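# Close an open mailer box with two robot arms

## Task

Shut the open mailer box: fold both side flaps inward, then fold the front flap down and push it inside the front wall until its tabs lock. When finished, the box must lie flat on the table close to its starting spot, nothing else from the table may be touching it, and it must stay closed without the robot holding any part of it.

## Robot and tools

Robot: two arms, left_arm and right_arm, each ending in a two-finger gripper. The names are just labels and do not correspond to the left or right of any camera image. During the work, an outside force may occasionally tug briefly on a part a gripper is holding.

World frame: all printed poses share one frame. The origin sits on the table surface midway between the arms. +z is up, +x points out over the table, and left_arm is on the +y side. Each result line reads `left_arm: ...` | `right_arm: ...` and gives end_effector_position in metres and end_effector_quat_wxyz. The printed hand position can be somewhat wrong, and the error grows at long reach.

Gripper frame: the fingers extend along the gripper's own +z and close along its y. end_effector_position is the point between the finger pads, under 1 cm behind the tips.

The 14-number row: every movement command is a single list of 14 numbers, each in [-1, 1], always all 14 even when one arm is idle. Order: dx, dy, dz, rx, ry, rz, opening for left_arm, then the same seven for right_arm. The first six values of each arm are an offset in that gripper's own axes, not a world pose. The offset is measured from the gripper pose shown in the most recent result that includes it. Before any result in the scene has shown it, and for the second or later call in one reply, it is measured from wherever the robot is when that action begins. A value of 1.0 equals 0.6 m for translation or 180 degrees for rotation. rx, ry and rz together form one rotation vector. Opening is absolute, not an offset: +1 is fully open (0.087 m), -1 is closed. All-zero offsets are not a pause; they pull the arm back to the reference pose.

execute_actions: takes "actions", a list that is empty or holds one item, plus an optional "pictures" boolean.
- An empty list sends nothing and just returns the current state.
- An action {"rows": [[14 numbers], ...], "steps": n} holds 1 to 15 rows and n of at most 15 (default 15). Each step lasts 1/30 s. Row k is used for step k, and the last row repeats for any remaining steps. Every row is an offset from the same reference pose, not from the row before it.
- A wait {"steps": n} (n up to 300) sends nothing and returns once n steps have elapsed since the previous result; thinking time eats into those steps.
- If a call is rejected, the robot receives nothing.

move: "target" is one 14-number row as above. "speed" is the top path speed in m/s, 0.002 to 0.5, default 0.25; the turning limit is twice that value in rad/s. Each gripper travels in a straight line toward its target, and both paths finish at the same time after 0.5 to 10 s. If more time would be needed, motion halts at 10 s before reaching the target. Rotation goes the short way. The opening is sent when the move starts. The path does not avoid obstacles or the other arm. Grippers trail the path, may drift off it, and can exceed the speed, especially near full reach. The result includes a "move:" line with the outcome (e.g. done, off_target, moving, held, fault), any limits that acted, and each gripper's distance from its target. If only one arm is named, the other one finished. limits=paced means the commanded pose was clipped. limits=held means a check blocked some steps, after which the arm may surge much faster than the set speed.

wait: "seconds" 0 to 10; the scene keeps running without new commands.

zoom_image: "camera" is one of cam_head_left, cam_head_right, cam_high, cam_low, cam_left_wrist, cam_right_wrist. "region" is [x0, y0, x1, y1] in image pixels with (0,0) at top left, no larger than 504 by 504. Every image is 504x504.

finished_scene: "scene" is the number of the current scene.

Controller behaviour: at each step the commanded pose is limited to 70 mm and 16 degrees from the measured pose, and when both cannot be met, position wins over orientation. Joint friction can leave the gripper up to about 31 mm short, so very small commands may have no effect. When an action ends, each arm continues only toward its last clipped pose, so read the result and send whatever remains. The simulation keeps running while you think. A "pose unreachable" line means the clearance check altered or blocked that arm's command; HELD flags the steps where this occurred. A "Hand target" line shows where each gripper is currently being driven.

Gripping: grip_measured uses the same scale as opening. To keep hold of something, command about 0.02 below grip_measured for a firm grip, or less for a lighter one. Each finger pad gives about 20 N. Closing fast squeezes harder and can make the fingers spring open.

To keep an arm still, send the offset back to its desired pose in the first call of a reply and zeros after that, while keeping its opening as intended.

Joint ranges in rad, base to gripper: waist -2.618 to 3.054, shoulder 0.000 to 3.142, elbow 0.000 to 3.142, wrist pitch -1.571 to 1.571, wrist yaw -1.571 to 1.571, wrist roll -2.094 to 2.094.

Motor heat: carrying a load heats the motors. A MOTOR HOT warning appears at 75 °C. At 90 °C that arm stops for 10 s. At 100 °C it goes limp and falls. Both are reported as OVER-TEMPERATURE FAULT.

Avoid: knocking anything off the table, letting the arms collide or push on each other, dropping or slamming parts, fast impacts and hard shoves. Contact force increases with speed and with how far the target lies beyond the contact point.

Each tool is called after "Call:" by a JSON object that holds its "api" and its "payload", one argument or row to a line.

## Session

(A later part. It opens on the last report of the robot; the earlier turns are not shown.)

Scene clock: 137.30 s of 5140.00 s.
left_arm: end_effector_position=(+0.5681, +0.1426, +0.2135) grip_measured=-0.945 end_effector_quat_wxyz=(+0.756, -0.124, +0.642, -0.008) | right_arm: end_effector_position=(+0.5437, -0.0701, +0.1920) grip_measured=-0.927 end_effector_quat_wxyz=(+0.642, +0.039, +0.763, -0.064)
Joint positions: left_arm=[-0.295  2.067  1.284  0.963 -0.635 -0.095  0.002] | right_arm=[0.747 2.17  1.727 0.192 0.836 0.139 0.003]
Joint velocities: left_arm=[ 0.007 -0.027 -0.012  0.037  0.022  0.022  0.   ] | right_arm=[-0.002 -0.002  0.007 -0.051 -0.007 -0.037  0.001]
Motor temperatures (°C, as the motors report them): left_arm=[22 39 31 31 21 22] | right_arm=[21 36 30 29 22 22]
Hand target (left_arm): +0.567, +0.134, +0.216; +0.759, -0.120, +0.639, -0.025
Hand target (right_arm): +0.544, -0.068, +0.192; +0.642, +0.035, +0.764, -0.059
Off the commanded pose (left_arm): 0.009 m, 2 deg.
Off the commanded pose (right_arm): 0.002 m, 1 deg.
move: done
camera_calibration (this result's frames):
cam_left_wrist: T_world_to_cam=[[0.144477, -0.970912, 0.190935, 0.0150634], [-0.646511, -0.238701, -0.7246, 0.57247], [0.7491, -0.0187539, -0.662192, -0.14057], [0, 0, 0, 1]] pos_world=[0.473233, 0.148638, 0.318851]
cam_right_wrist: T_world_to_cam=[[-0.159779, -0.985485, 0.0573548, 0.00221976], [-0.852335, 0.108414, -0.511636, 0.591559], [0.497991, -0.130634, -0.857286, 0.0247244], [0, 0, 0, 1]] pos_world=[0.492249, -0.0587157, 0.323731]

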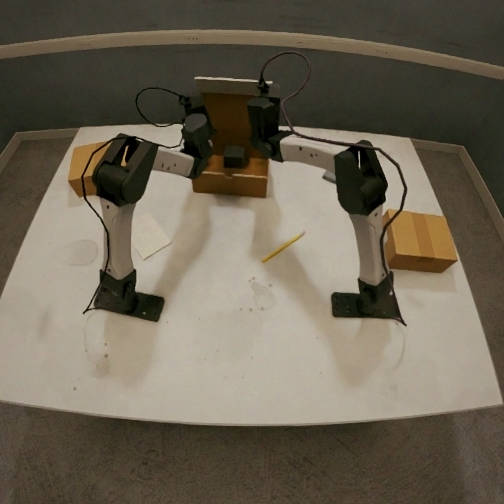

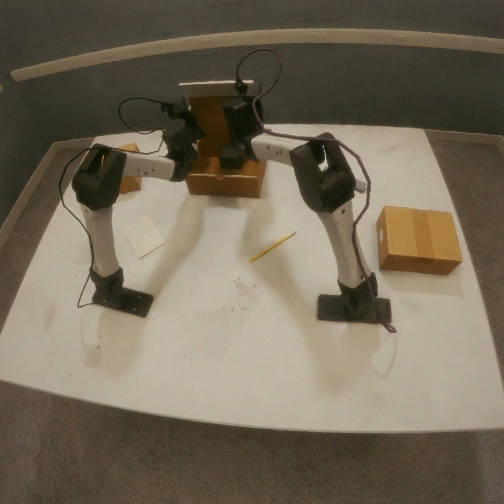

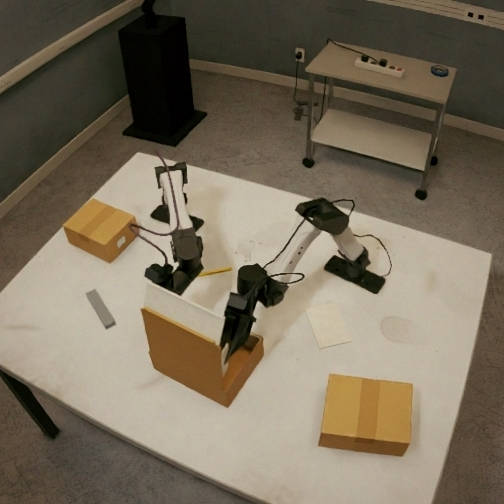

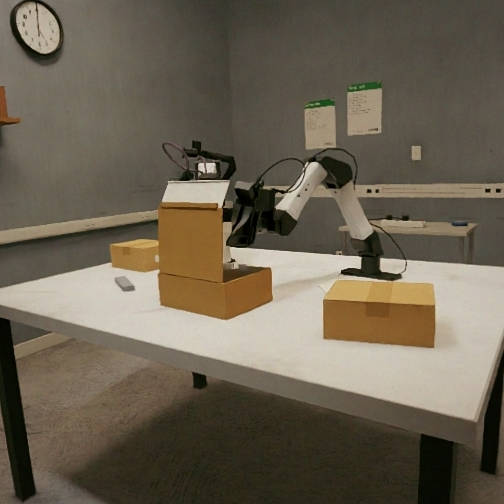

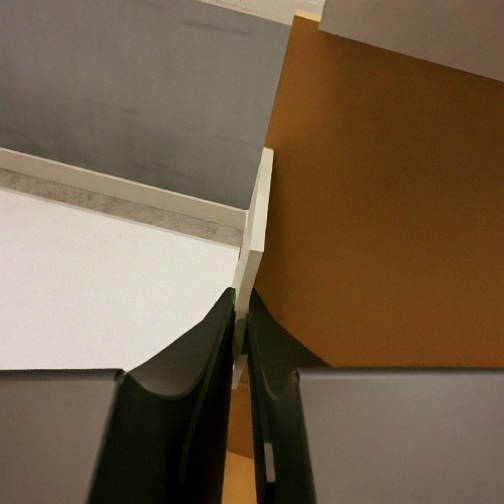

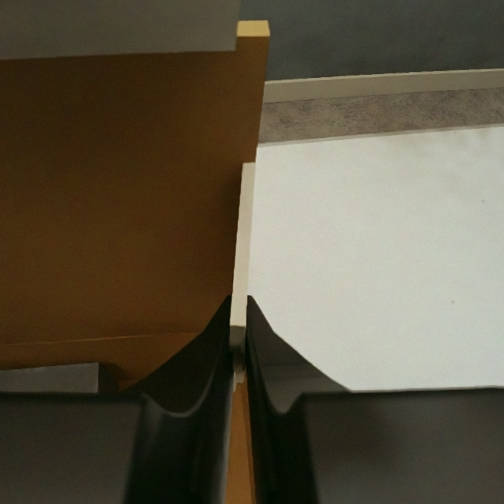

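Call:
{"api": "move", "payload": {
  "target": [0,-0.04,-0.03,-0.17,0,0,-0.97, 0,0.04,0,0.17,0,0,-0.95],
  "speed": 0.03
}}

Call:
{"api": "move", "payload": {
  "target": [0,0,0,0,0,0,0.2, 0,0,0,0,0,0,-0.95],
  "speed": 0.04
}}

Scene clock: 149.67 s of 5140.00 s.
left_arm: end_effector_position=(+0.5629, +0.1404, +0.2129) grip_measured=-0.952 end_effector_quat_wxyz=(+0.734, -0.199, +0.645, +0.076) | right_arm: end_effector_position=(+0.5481, -0.0643, +0.1922) grip_measured=-0.924 end_effector_quat_wxyz=(+0.635, +0.118, +0.750, -0.143)
Joint positions: left_arm=[-0.369  2.126  1.431  0.847 -0.934 -0.075  0.002] | right_arm=[ 0.793  2.349  2.043 -0.038  1.101  0.243  0.003]
Joint velocities: left_arm=[-0.002 -0.012 -0.002  0.007 -0.007 -0.022  0.001] | right_arm=[ 0.002 -0.012 -0.007  0.051 -0.037  0.11  -0.   ]
Motor temperatures (°C, as the motors report them): left_arm=[22 41 32 31 21 22] | right_arm=[21 38 31 29 22 22]
Hand target (left_arm): +0.563, +0.140, +0.213; +0.734, -0.203, +0.644, +0.073
Hand target (right_arm): +0.548, -0.064, +0.192; +0.635, +0.116, +0.750, -0.145
Off the commanded pose (left_arm): 0.026 m, 18 deg; orientation clipped at the last step of the last action.
Off the commanded pose (right_arm): 0.018 m, 18 deg; orientation clipped at the last step of the last action.
After step 90, 0.23 s passed at rest.
move: held (left_arm, right_arm); limits=paced,held; held on 157 of 274 steps (right_arm, left_arm), including the last (right_arm, left_arm)
pose unreachable (left arm): on one or more control steps of this call this arm could not follow its commanded pose, so it was not sent that pose on those steps. On the call's last step it was still not sent that pose. It may still have moved: this result reports where it is.
cause: the commanded pose would bring a part of the arm too close to another arm (this arm's wrist (the part past joint 4) and the other arm's wrist (the part past joint 5)).
pose unreachable (right arm): on one or more control steps of this call this arm could not follow its commanded pose, so it was not sent that pose on those steps. On the call's last step it was still not sent that pose. It may still have moved: this result reports where it is.
cause: the commanded pose would bring a part of the arm too close to another arm (this arm's wrist (the part past joint 5) and the other arm's wrist (the part past joint 4)).
camera_calibration (this result's frames):
cam_left_wrist: T_world_to_cam=[[0.365679, -0.911879, 0.18643, -0.118054], [-0.615064, -0.387089, -0.68692, 0.563233], [0.698552, 0.136526, -0.702414, -0.121932], [0, 0, 0, 1]] pos_world=[0.47477, 0.127018, 0.323257]
cam_right_wrist: T_world_to_cam=[[-0.376093, -0.923608, 0.0741738, 0.12795], [-0.802964, 0.284924, -0.523515, 0.581332], [0.462389, -0.256449, -0.848782, 0.0332273], [0, 0, 0, 1]] pos_world=[0.499546, -0.0389388, 0.323048]

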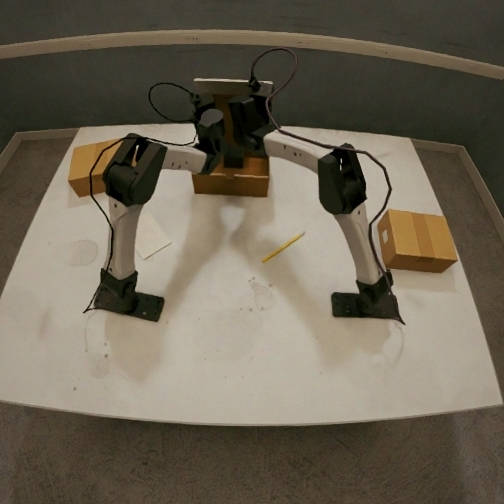

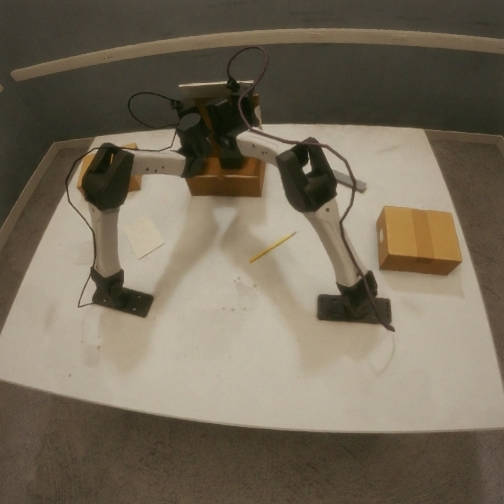

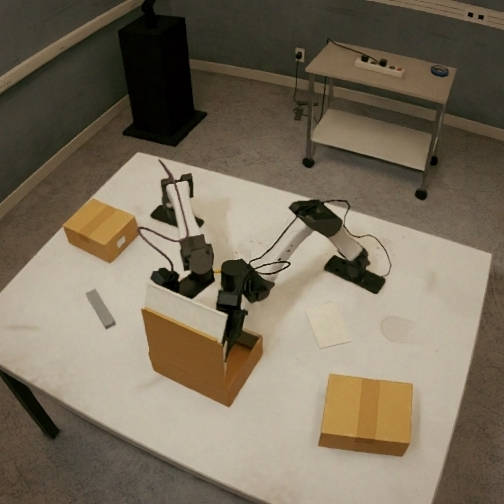

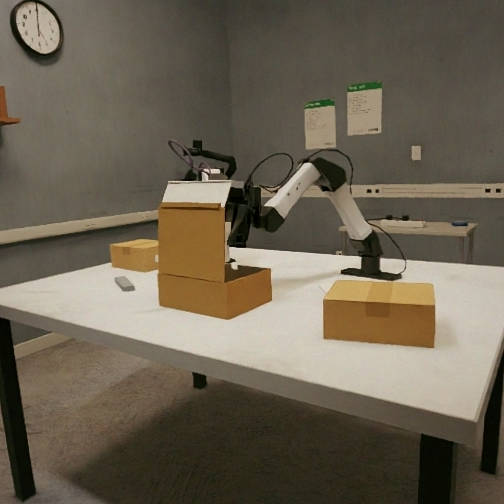

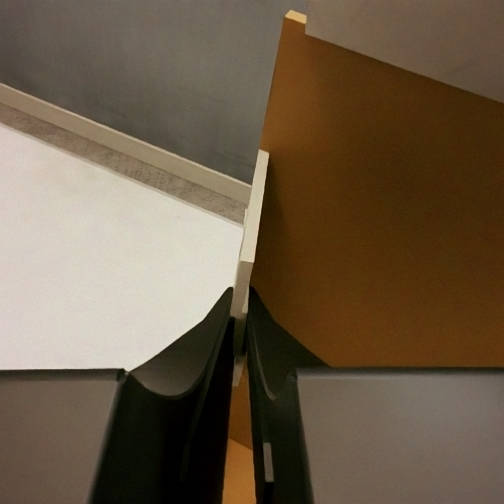

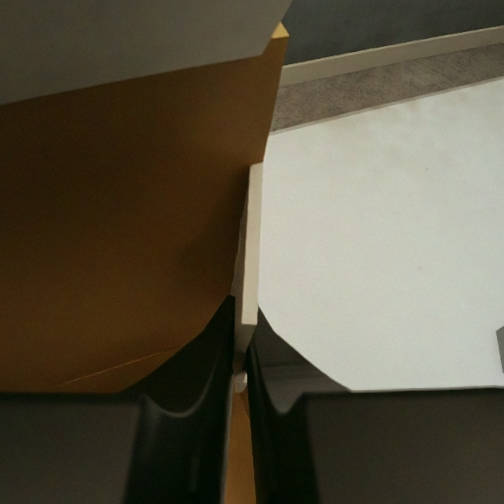

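Scene clock: 150.40 s of 5140.00 s.
left_arm: end_effector_position=(+0.5629, +0.1404, +0.2129) grip_measured=+0.200 end_effector_quat_wxyz=(+0.734, -0.199, +0.645, +0.076) | right_arm: end_effector_position=(+0.5482, -0.0642, +0.1922) grip_measured=-0.924 end_effector_quat_wxyz=(+0.635, +0.119, +0.750, -0.142)
Joint positions: left_arm=[-0.369  2.126  1.431  0.847 -0.934 -0.075  0.052] | right_arm=[ 0.793  2.349  2.043 -0.038  1.102  0.246  0.003]
Joint velocities: left_arm=[ 0.007 -0.007 -0.032  0.007 -0.066 -0.066  0.   ] | right_arm=[ 0.007 -0.007  0.002 -0.007  0.007  0.051 -0.   ]
Motor temperatures (°C, as the motors report them): left_arm=[22 41 32 31 21 22] | right_arm=[21 38 31 29 22 22]
Hand target (left_arm): +0.563, +0.140, +0.213; +0.734, -0.199, +0.645, +0.076
Hand target (right_arm): +0.548, -0.064, +0.192; +0.635, +0.118, +0.750, -0.143
Off the commanded pose (left_arm): 0.000 m, 0 deg.
Off the commanded pose (right_arm): 0.000 m, 0 deg.
move: done
camera_calibration (this result's frames):
cam_left_wrist: T_world_to_cam=[[0.365679, -0.911879, 0.18643, -0.118054], [-0.615064, -0.387089, -0.68692, 0.563233], [0.698552, 0.136526, -0.702414, -0.121932], [0, 0, 0, 1]] pos_world=[0.47477, 0.127018, 0.323257]
cam_right_wrist: T_world_to_cam=[[-0.377005, -0.923498, 0.0708438, 0.129175], [-0.80201, 0.287233, -0.523714, 0.581009], [0.4633, -0.25426, -0.848943, 0.0329106], [0, 0, 0, 1]] pos_world=[0.499427, -0.039225, 0.323071]

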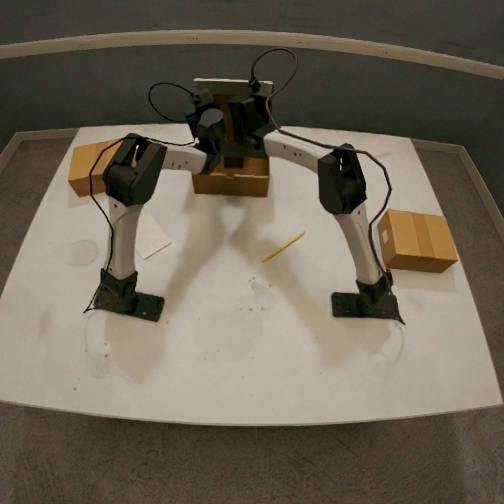

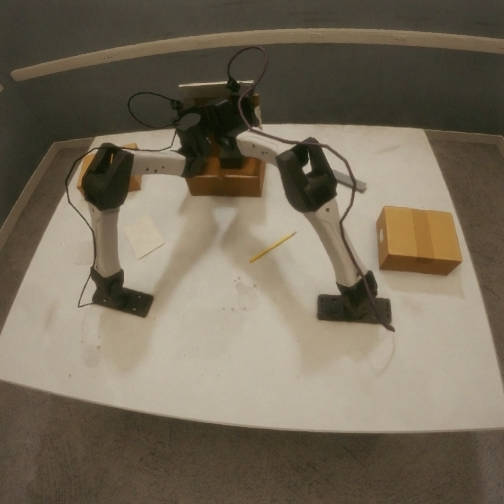

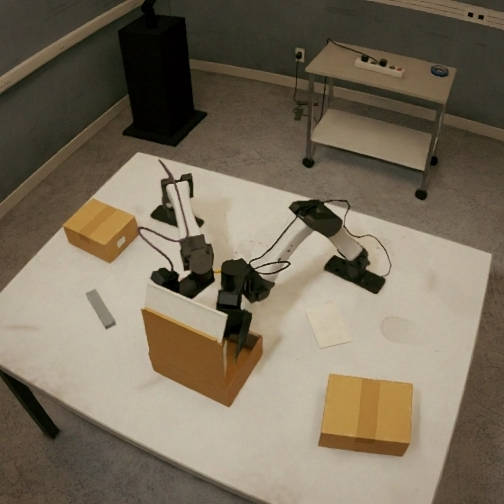

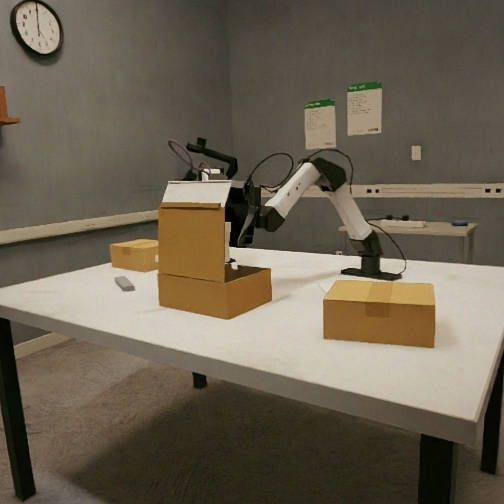

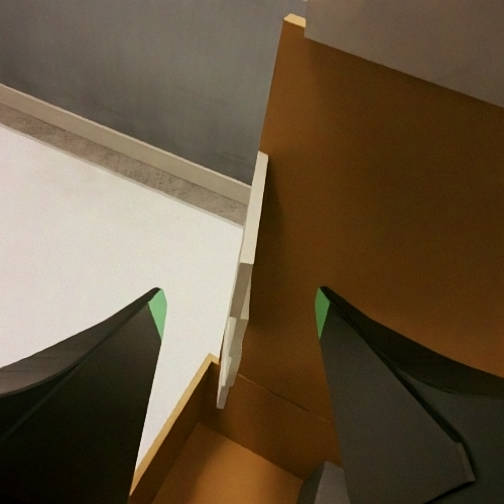

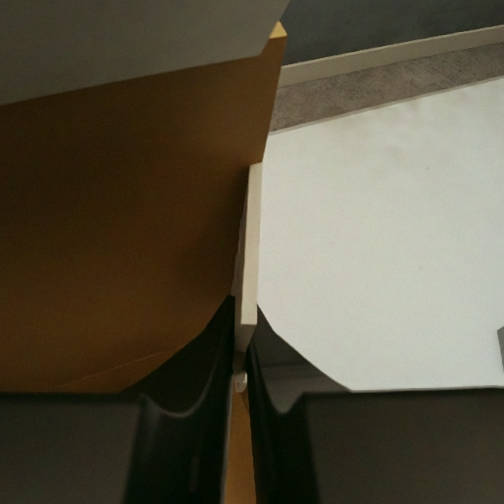

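Call:
{"api": "move", "payload": {
  "target": [-0.05,0,-0.22,0,0,0,0.2, 0,0,0,0,0,0,-0.95],
  "speed": 0.1
}}

Call:
{"api": "move", "payload": {
  "target": [0,0,0,0,0,0,-1, 0.081,-0.027,-0.068,0,-0.103,0.04,-0.95],
  "speed": 0.04
}}

Scene clock: 161.30 s of 5140.00 s.
left_arm: end_effector_position=(+0.4456, +0.1045, +0.2324) grip_measured=+0.200 end_effector_quat_wxyz=(+0.729, -0.217, +0.643, +0.089) | right_arm: end_effector_position=(+0.5481, -0.0642, +0.1921) grip_measured=-0.924 end_effector_quat_wxyz=(+0.635, +0.120, +0.749, -0.142)
Joint positions: left_arm=[-0.613  1.885  1.139  0.977 -1.219  0.013  0.052] | right_arm=[ 0.793  2.349  2.043 -0.038  1.102  0.249  0.003]
Joint velocities: left_arm=[-0.002 -0.022 -0.022  0.022  0.022  0.007 -0.001] | right_arm=[-0.012 -0.027  0.002 -0.022 -0.022 -0.007 -0.   ]
Motor temperatures (°C, as the motors report them): left_arm=[22 43 32 31 21 22] | right_arm=[21 40 31 29 22 22]
Hand target (left_arm): +0.438, +0.092, +0.231; +0.732, -0.201, +0.647, +0.075
Hand target (right_arm): +0.548, -0.064, +0.192; +0.635, +0.119, +0.750, -0.142
Off the commanded pose (left_arm): 0.014 m, 3 deg.
Off the commanded pose (right_arm): 0.000 m, 0 deg.
After step 90, 6.13 s passed at rest.
move: off_target (left_arm)
camera_calibration (this result's frames):
cam_left_wrist: T_world_to_cam=[[0.406325, -0.892821, 0.194345, -0.133454], [-0.601613, -0.421495, -0.678531, 0.486348], [0.687722, 0.158784, -0.708397, -0.0175103], [0, 0, 0, 1]] pos_world=[0.358861, 0.0886228, 0.343534]
cam_right_wrist: T_world_to_cam=[[-0.377873, -0.923342, 0.0682032, 0.13019], [-0.801347, 0.289271, -0.523608, 0.580685], [0.46374, -0.252512, -0.849225, 0.032769], [0, 0, 0, 1]] pos_world=[0.499329, -0.0394912, 0.323]

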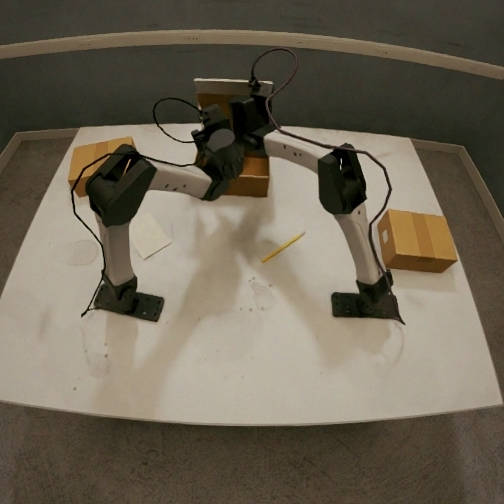

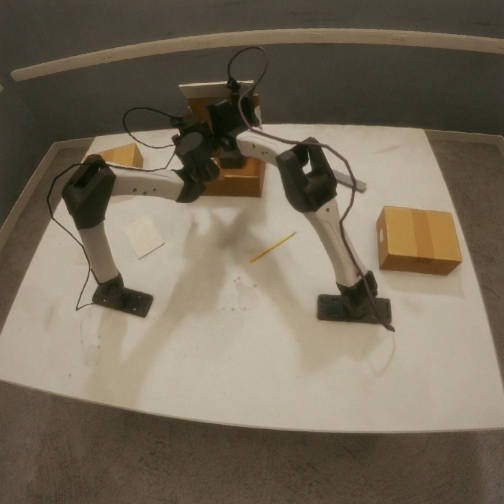

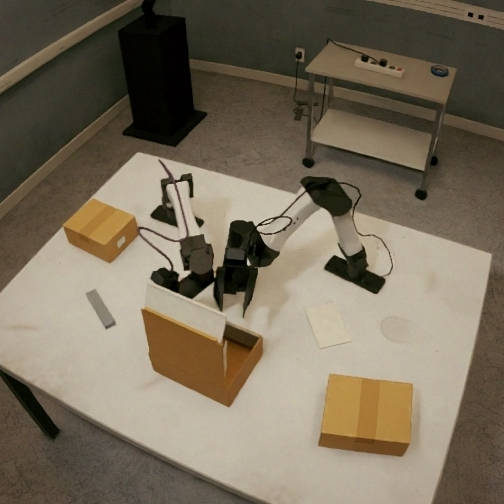

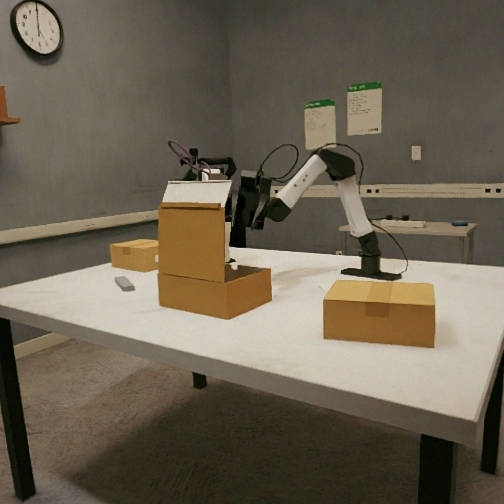

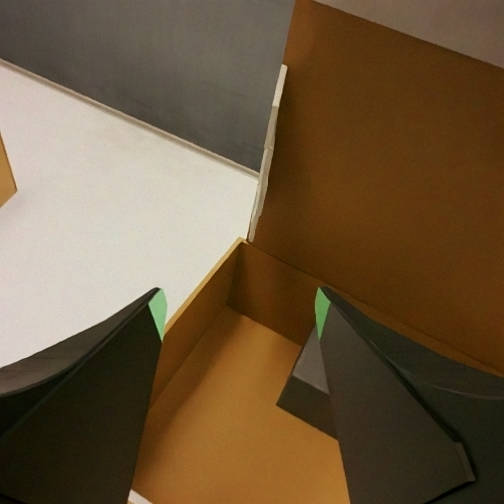

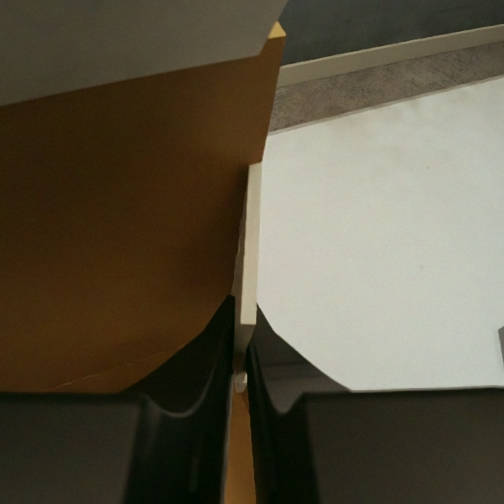

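Scene clock: 165.90 s of 5140.00 s.
left_arm: end_effector_position=(+0.4452, +0.1057, +0.2319) grip_measured=-1.000 end_effector_quat_wxyz=(+0.728, -0.217, +0.644, +0.093) | right_arm: end_effector_position=(+0.5072, -0.0642, +0.1703) grip_measured=-0.927 end_effector_quat_wxyz=(+0.767, +0.155, +0.615, -0.102)
Joint positions: left_arm=[-0.612  1.885  1.139  0.976 -1.224  0.019  0.   ] | right_arm=[ 0.868  2.414  1.545  1.375  1.154 -0.354  0.003]
Joint velocities: left_arm=[-0.017  0.007  0.012  0.007 -0.007 -0.051  0.   ] | right_arm=[-0.002  0.002 -0.017  0.022  0.022 -0.066 -0.001]
Motor temperatures (°C, as the motors report them): left_arm=[22 42 32 31 21 22] | right_arm=[21 40 31 29 22 22]
Hand target (left_arm): +0.446, +0.105, +0.232; +0.729, -0.217, +0.643, +0.089
Hand target (right_arm): +0.499, -0.063, +0.152; +0.757, +0.142, +0.626, -0.122
Off the commanded pose (left_arm): 0.001 m, 1 deg.
Off the commanded pose (right_arm): 0.022 m, 3 deg.
move: off_target (right_arm)
camera_calibration (this result's frames):
cam_left_wrist: T_world_to_cam=[[0.412256, -0.891589, 0.187386, -0.133314], [-0.602371, -0.42105, -0.678134, 0.486463], [0.683516, 0.166689, -0.710648, -0.0162205], [0, 0, 0, 1]] pos_world=[0.359078, 0.0886676, 0.343341]
cam_right_wrist: T_world_to_cam=[[-0.365891, -0.924041, -0.11078, 0.140527], [-0.545272, 0.309314, -0.779104, 0.451435], [0.75419, -0.224662, -0.617029, -0.151833], [0, 0, 0, 1]] pos_world=[0.412083, -0.0438932, 0.273597]

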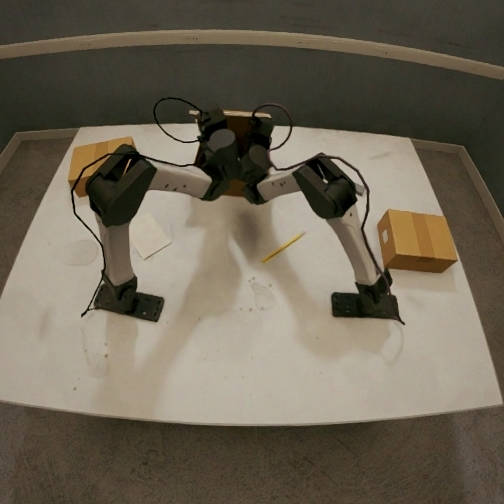

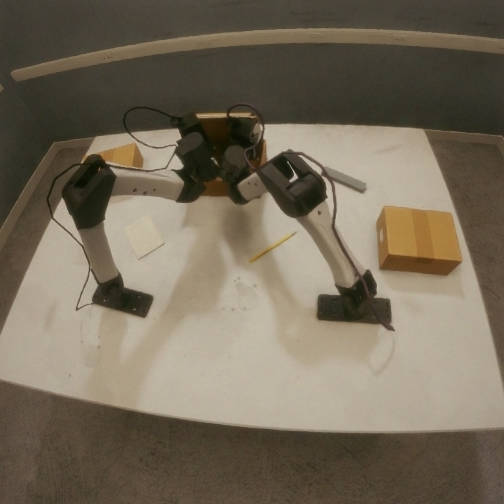

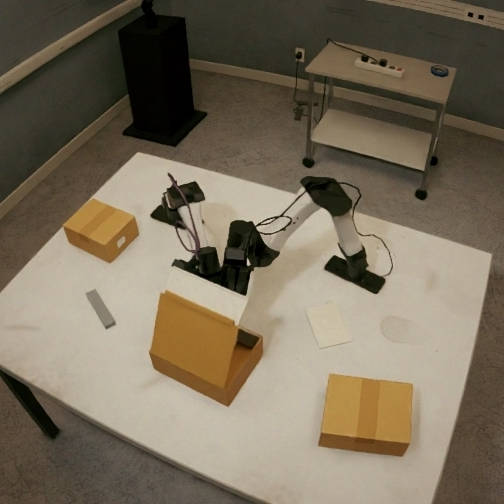

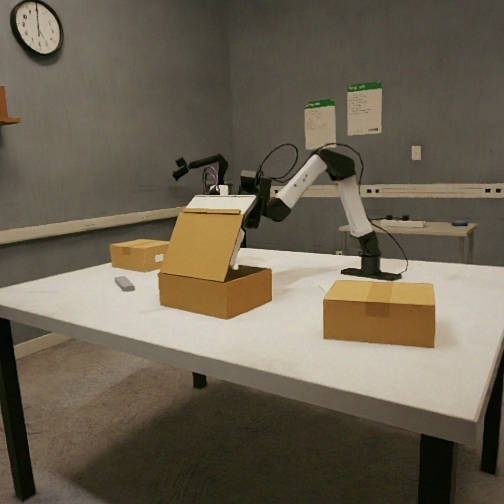

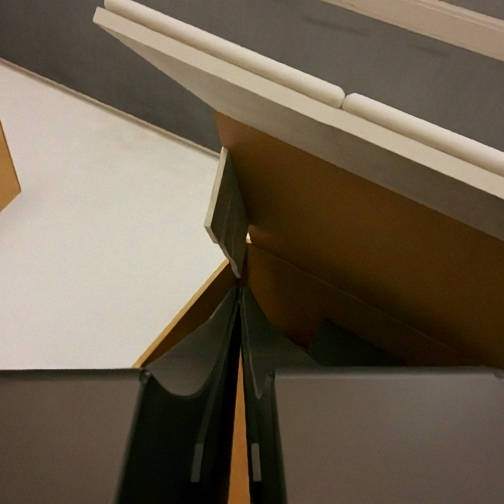

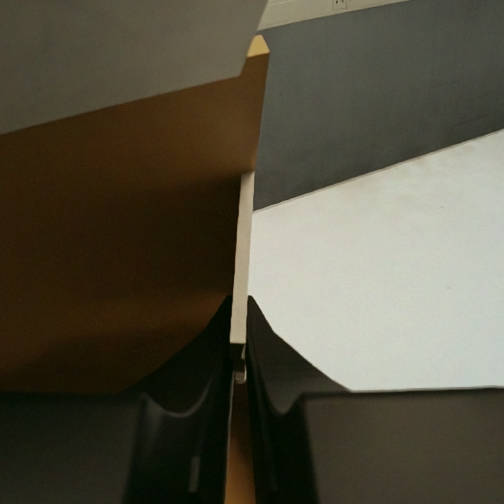

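Call:
{"api": "move", "payload": {
  "target": [-0.265,-0.007,-0.172,0.068,0.527,0.157,-1, 0,0,0,0,0,0,-0.95],
  "speed": 0.15
}}

Call:
{"api": "move", "payload": {
  "target": [-0.225,-0.033,0.033,0,0,0,-1, 0,0,0,0,0,0,-0.95],
  "speed": 0.15
}}

Scene clock: 182.87 s of 5140.00 s.
left_arm: end_effector_position=(+0.3308, +0.0757, +0.3774) grip_measured=-1.000 end_effector_quat_wxyz=(+0.320, -0.014, +0.919, -0.228) | right_arm: end_effector_position=(+0.5072, -0.0641, +0.1706) grip_measured=-0.927 end_effector_quat_wxyz=(+0.768, +0.155, +0.614, -0.101)
Joint positions: left_arm=[-0.38   1.951  2.734 -1.547  0.041 -0.595  0.   ] | right_arm=[ 0.868  2.416  1.545  1.382  1.152 -0.357  0.003]
Joint velocities: left_arm=[ 0.022  0.002  0.007 -0.095 -0.022 -0.051  0.   ] | right_arm=[-0.007 -0.012 -0.027 -0.022  0.051 -0.022 -0.   ]
Motor temperatures (°C, as the motors report them): left_arm=[22 42 32 30 21 22] | right_arm=[21 41 30 28 22 22]
Hand target (left_arm): +0.326, +0.081, +0.379; +0.315, -0.017, +0.921, -0.229
Hand target (right_arm): +0.507, -0.064, +0.170; +0.767, +0.155, +0.615, -0.102
Off the commanded pose (left_arm): 0.005 m, 46 deg; orientation clipped at the last step of the last action.
Off the commanded pose (right_arm): 0.000 m, 0 deg.
joint sent to its limit (left arm) — the command would take joint 4 (wrist pitch) past its lower limit, so that joint was sent only as far as its limit.
After step 90, 7.10 s passed at rest.
move: off_target (left_arm); limits=paced
camera_calibration (this result's frames):
cam_left_wrist: T_world_to_cam=[[-0.129497, -0.895016, 0.426821, -0.051003], [-0.961769, 0.218125, 0.165594, 0.255587], [-0.24131, -0.38906, -0.889046, 0.585672], [0, 0, 0, 1]] pos_world=[0.380539, 0.126463, 0.500134]
cam_right_wrist: T_world_to_cam=[[-0.364312, -0.92452, -0.111977, 0.140034], [-0.543178, 0.308617, -0.780841, 0.450802], [0.756462, -0.223646, -0.614612, -0.153136], [0, 0, 0, 1]] pos_world=[0.411723, -0.0439093, 0.273566]

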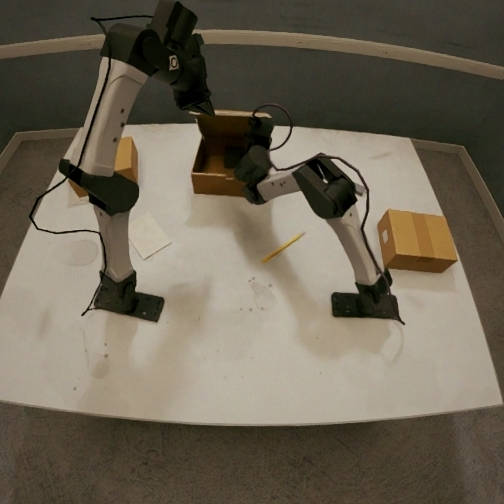

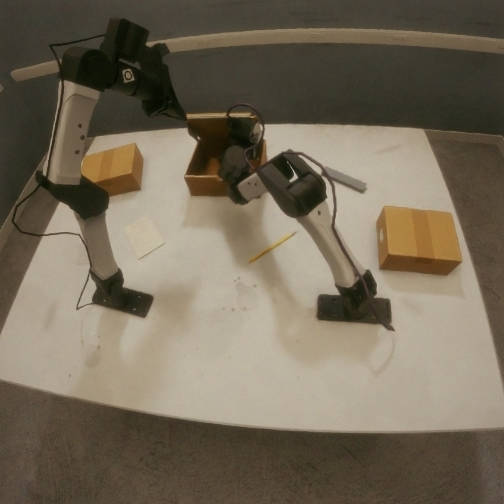

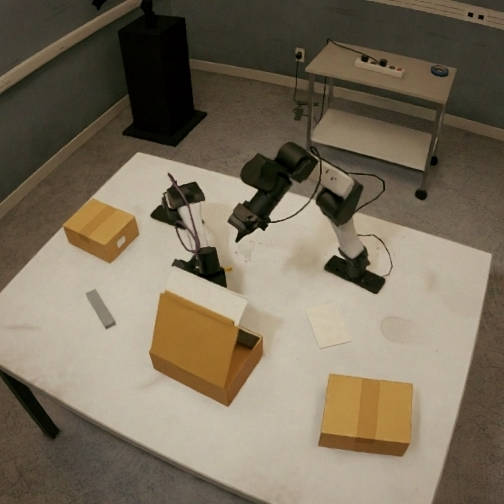

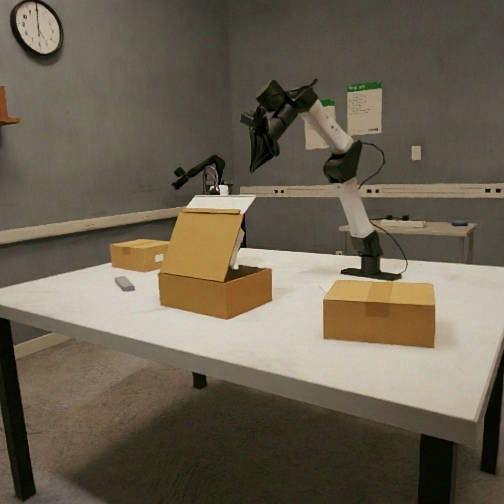

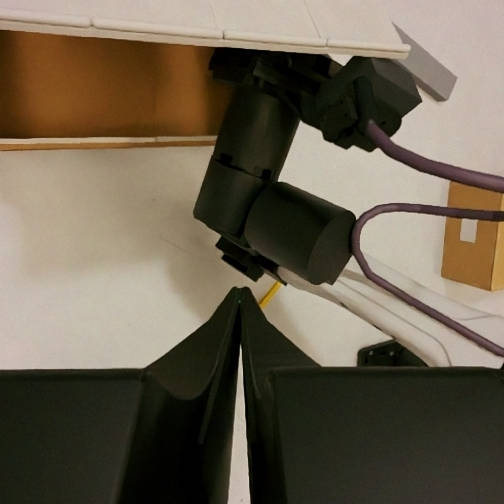

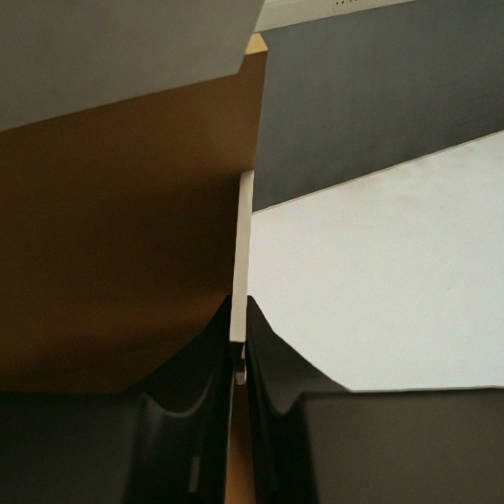

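Scene clock: 184.43 s of 5140.00 s.
left_arm: end_effector_position=(+0.4409, +0.0743, +0.4499) grip_measured=-1.000 end_effector_quat_wxyz=(+0.486, -0.030, +0.811, -0.325) | right_arm: end_effector_position=(+0.5072, -0.0641, +0.1706) grip_measured=-0.927 end_effector_quat_wxyz=(+0.768, +0.155, +0.614, -0.101)
Joint positions: left_arm=[-0.234  2.075  2.865 -1.115  0.142 -0.578  0.   ] | right_arm=[ 0.868  2.416  1.545  1.382  1.152 -0.357  0.003]
Joint velocities: left_arm=[ 0.002  0.002 -0.002  0.051  0.007 -0.095  0.   ] | right_arm=[-0.007  0.002  0.002 -0.095 -0.095  0.066 -0.   ]
Motor temperatures (°C, as the motors report them): left_arm=[22 41 32 30 21 22] | right_arm=[21 41 30 28 22 22]
Hand target (left_arm): +0.447, +0.075, +0.449; +0.488, -0.033, +0.809, -0.328
Hand target (right_arm): +0.507, -0.064, +0.171; +0.768, +0.155, +0.614, -0.101
Off the commanded pose (left_arm): 0.007 m, 25 deg; orientation clipped at the last step of the last action.
Off the commanded pose (right_arm): 0.000 m, 0 deg.
elbow stopped short (left arm): the move would have taken joint 3 (elbow) straighter than the controller allows; a more bent joint 3 avoids this.
move: off_target (left_arm); limits=paced
camera_calibration (this result's frames):
cam_left_wrist: T_world_to_cam=[[-0.274527, -0.787825, 0.551332, -0.0690496], [-0.956026, 0.162089, -0.244422, 0.535882], [0.103197, -0.594188, -0.797678, 0.498441], [0, 0, 0, 1]] pos_world=[0.441923, 0.154908, 0.566646]
cam_right_wrist: T_world_to_cam=[[-0.364312, -0.92452, -0.111977, 0.140034], [-0.543178, 0.308617, -0.780841, 0.450802], [0.756462, -0.223646, -0.614612, -0.153136], [0, 0, 0, 1]] pos_world=[0.411723, -0.0439093, 0.273566]

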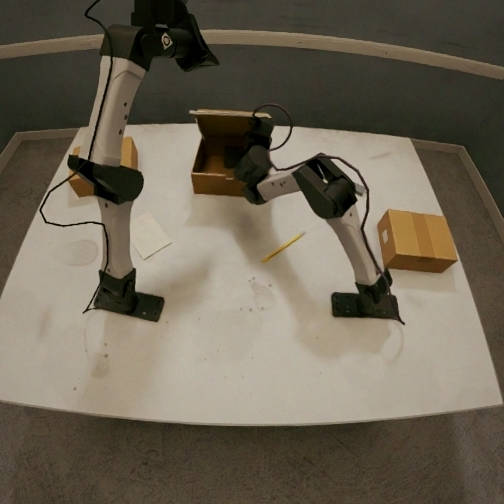

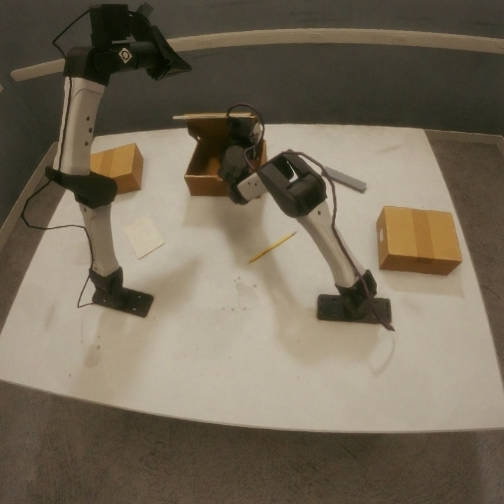

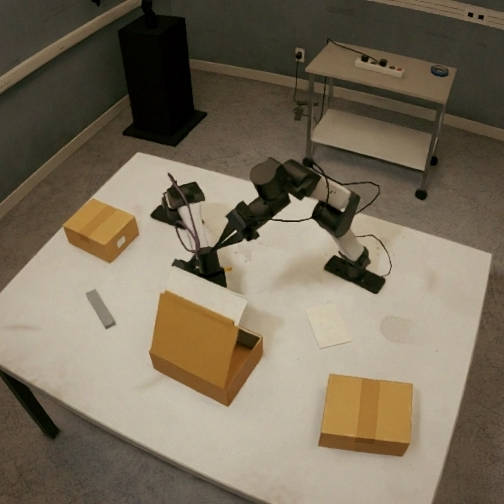

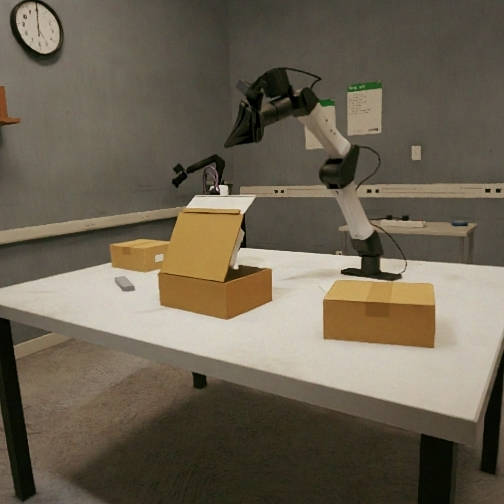

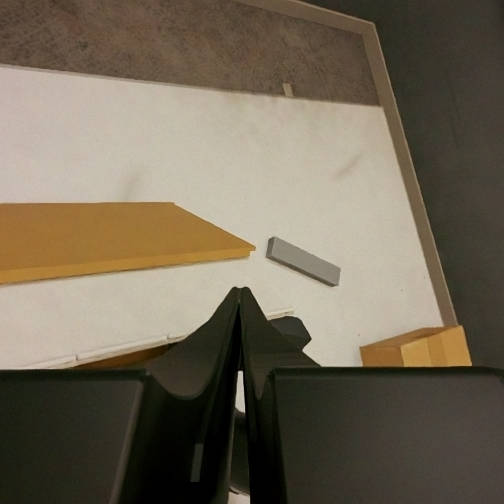

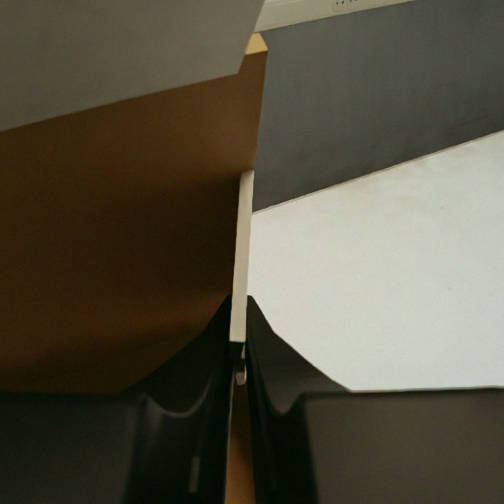

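Call:
{"api": "move", "payload": {
  "target": [0.226,0.185,0.127,0,0,0,-1, 0,0,0,0,0,0,-0.95],
  "speed": 0.08
}}

Scene clock: 189.70 s of 5140.00 s.
left_arm: end_effector_position=(+0.4616, +0.0674, +0.2855) grip_measured=-1.000 end_effector_quat_wxyz=(+0.507, -0.023, +0.794, -0.335) | right_arm: end_effector_position=(+0.5074, -0.0642, +0.1707) grip_measured=-0.927 end_effector_quat_wxyz=(+0.768, +0.154, +0.614, -0.101)
Joint positions: left_arm=[-0.227  1.651  1.439 -0.056  0.155 -0.571  0.   ] | right_arm=[ 0.867  2.416  1.545  1.382  1.151 -0.357  0.003]
Joint velocities: left_arm=[ 0.002  0.002 -0.017  0.051 -0.007 -0.022  0.   ] | right_arm=[ 0.012  0.012 -0.002 -0.007  0.022 -0.081  0.001]
Motor temperatures (°C, as the motors report them): left_arm=[22 41 32 31 21 22] | right_arm=[21 41 30 28 22 22]
Hand target (left_arm): +0.460, +0.072, +0.262; +0.487, -0.030, +0.810, -0.325
Hand target (right_arm): +0.507, -0.064, +0.171; +0.768, +0.155, +0.614, -0.101
Off the commanded pose (left_arm): 0.026 m, 3 deg.
Off the commanded pose (right_arm): 0.000 m, 0 deg.
move: off_target (left_arm)
camera_calibration (this result's frames):
cam_left_wrist: T_world_to_cam=[[-0.310459, -0.775028, 0.550405, 0.0379208], [-0.939928, 0.163817, -0.2995, 0.524766], [0.141955, -0.610324, -0.779329, 0.339025], [0, 0, 0, 1]] pos_world=[0.456888, 0.150339, 0.400507]
cam_right_wrist: T_world_to_cam=[[-0.364019, -0.924652, -0.111842, 0.139844], [-0.543052, 0.308265, -0.781068, 0.450911], [0.756693, -0.223588, -0.614349, -0.153391], [0, 0, 0, 1]] pos_world=[0.411844, -0.0439897, 0.273597]

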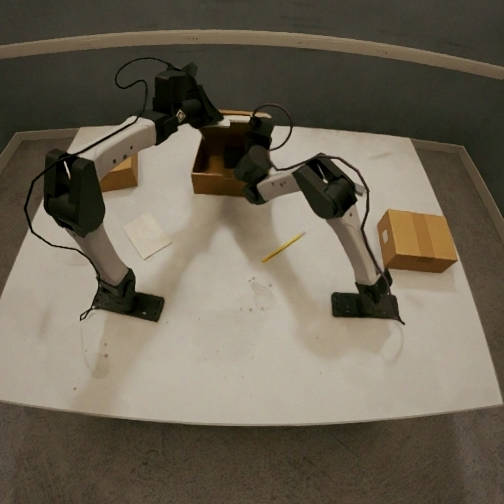

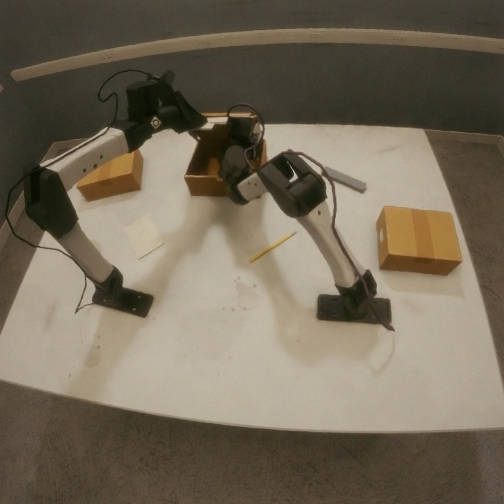

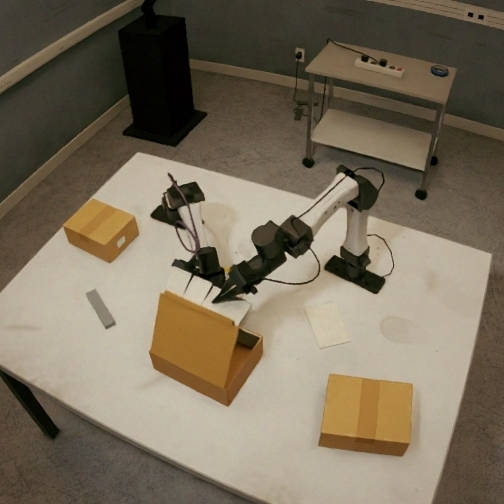

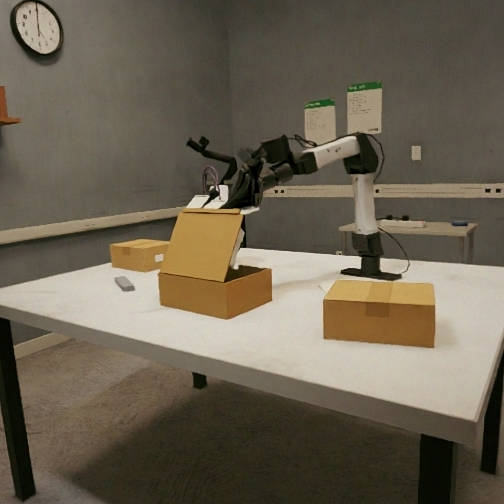

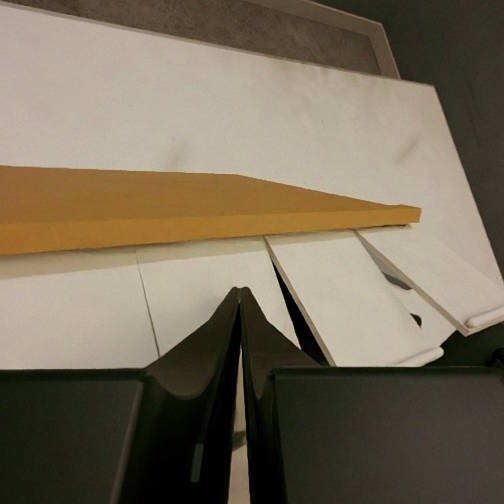

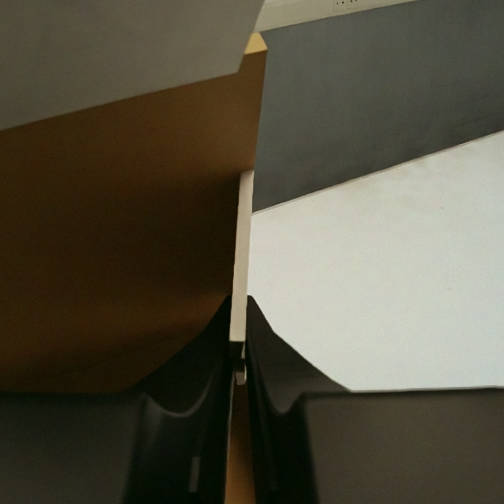

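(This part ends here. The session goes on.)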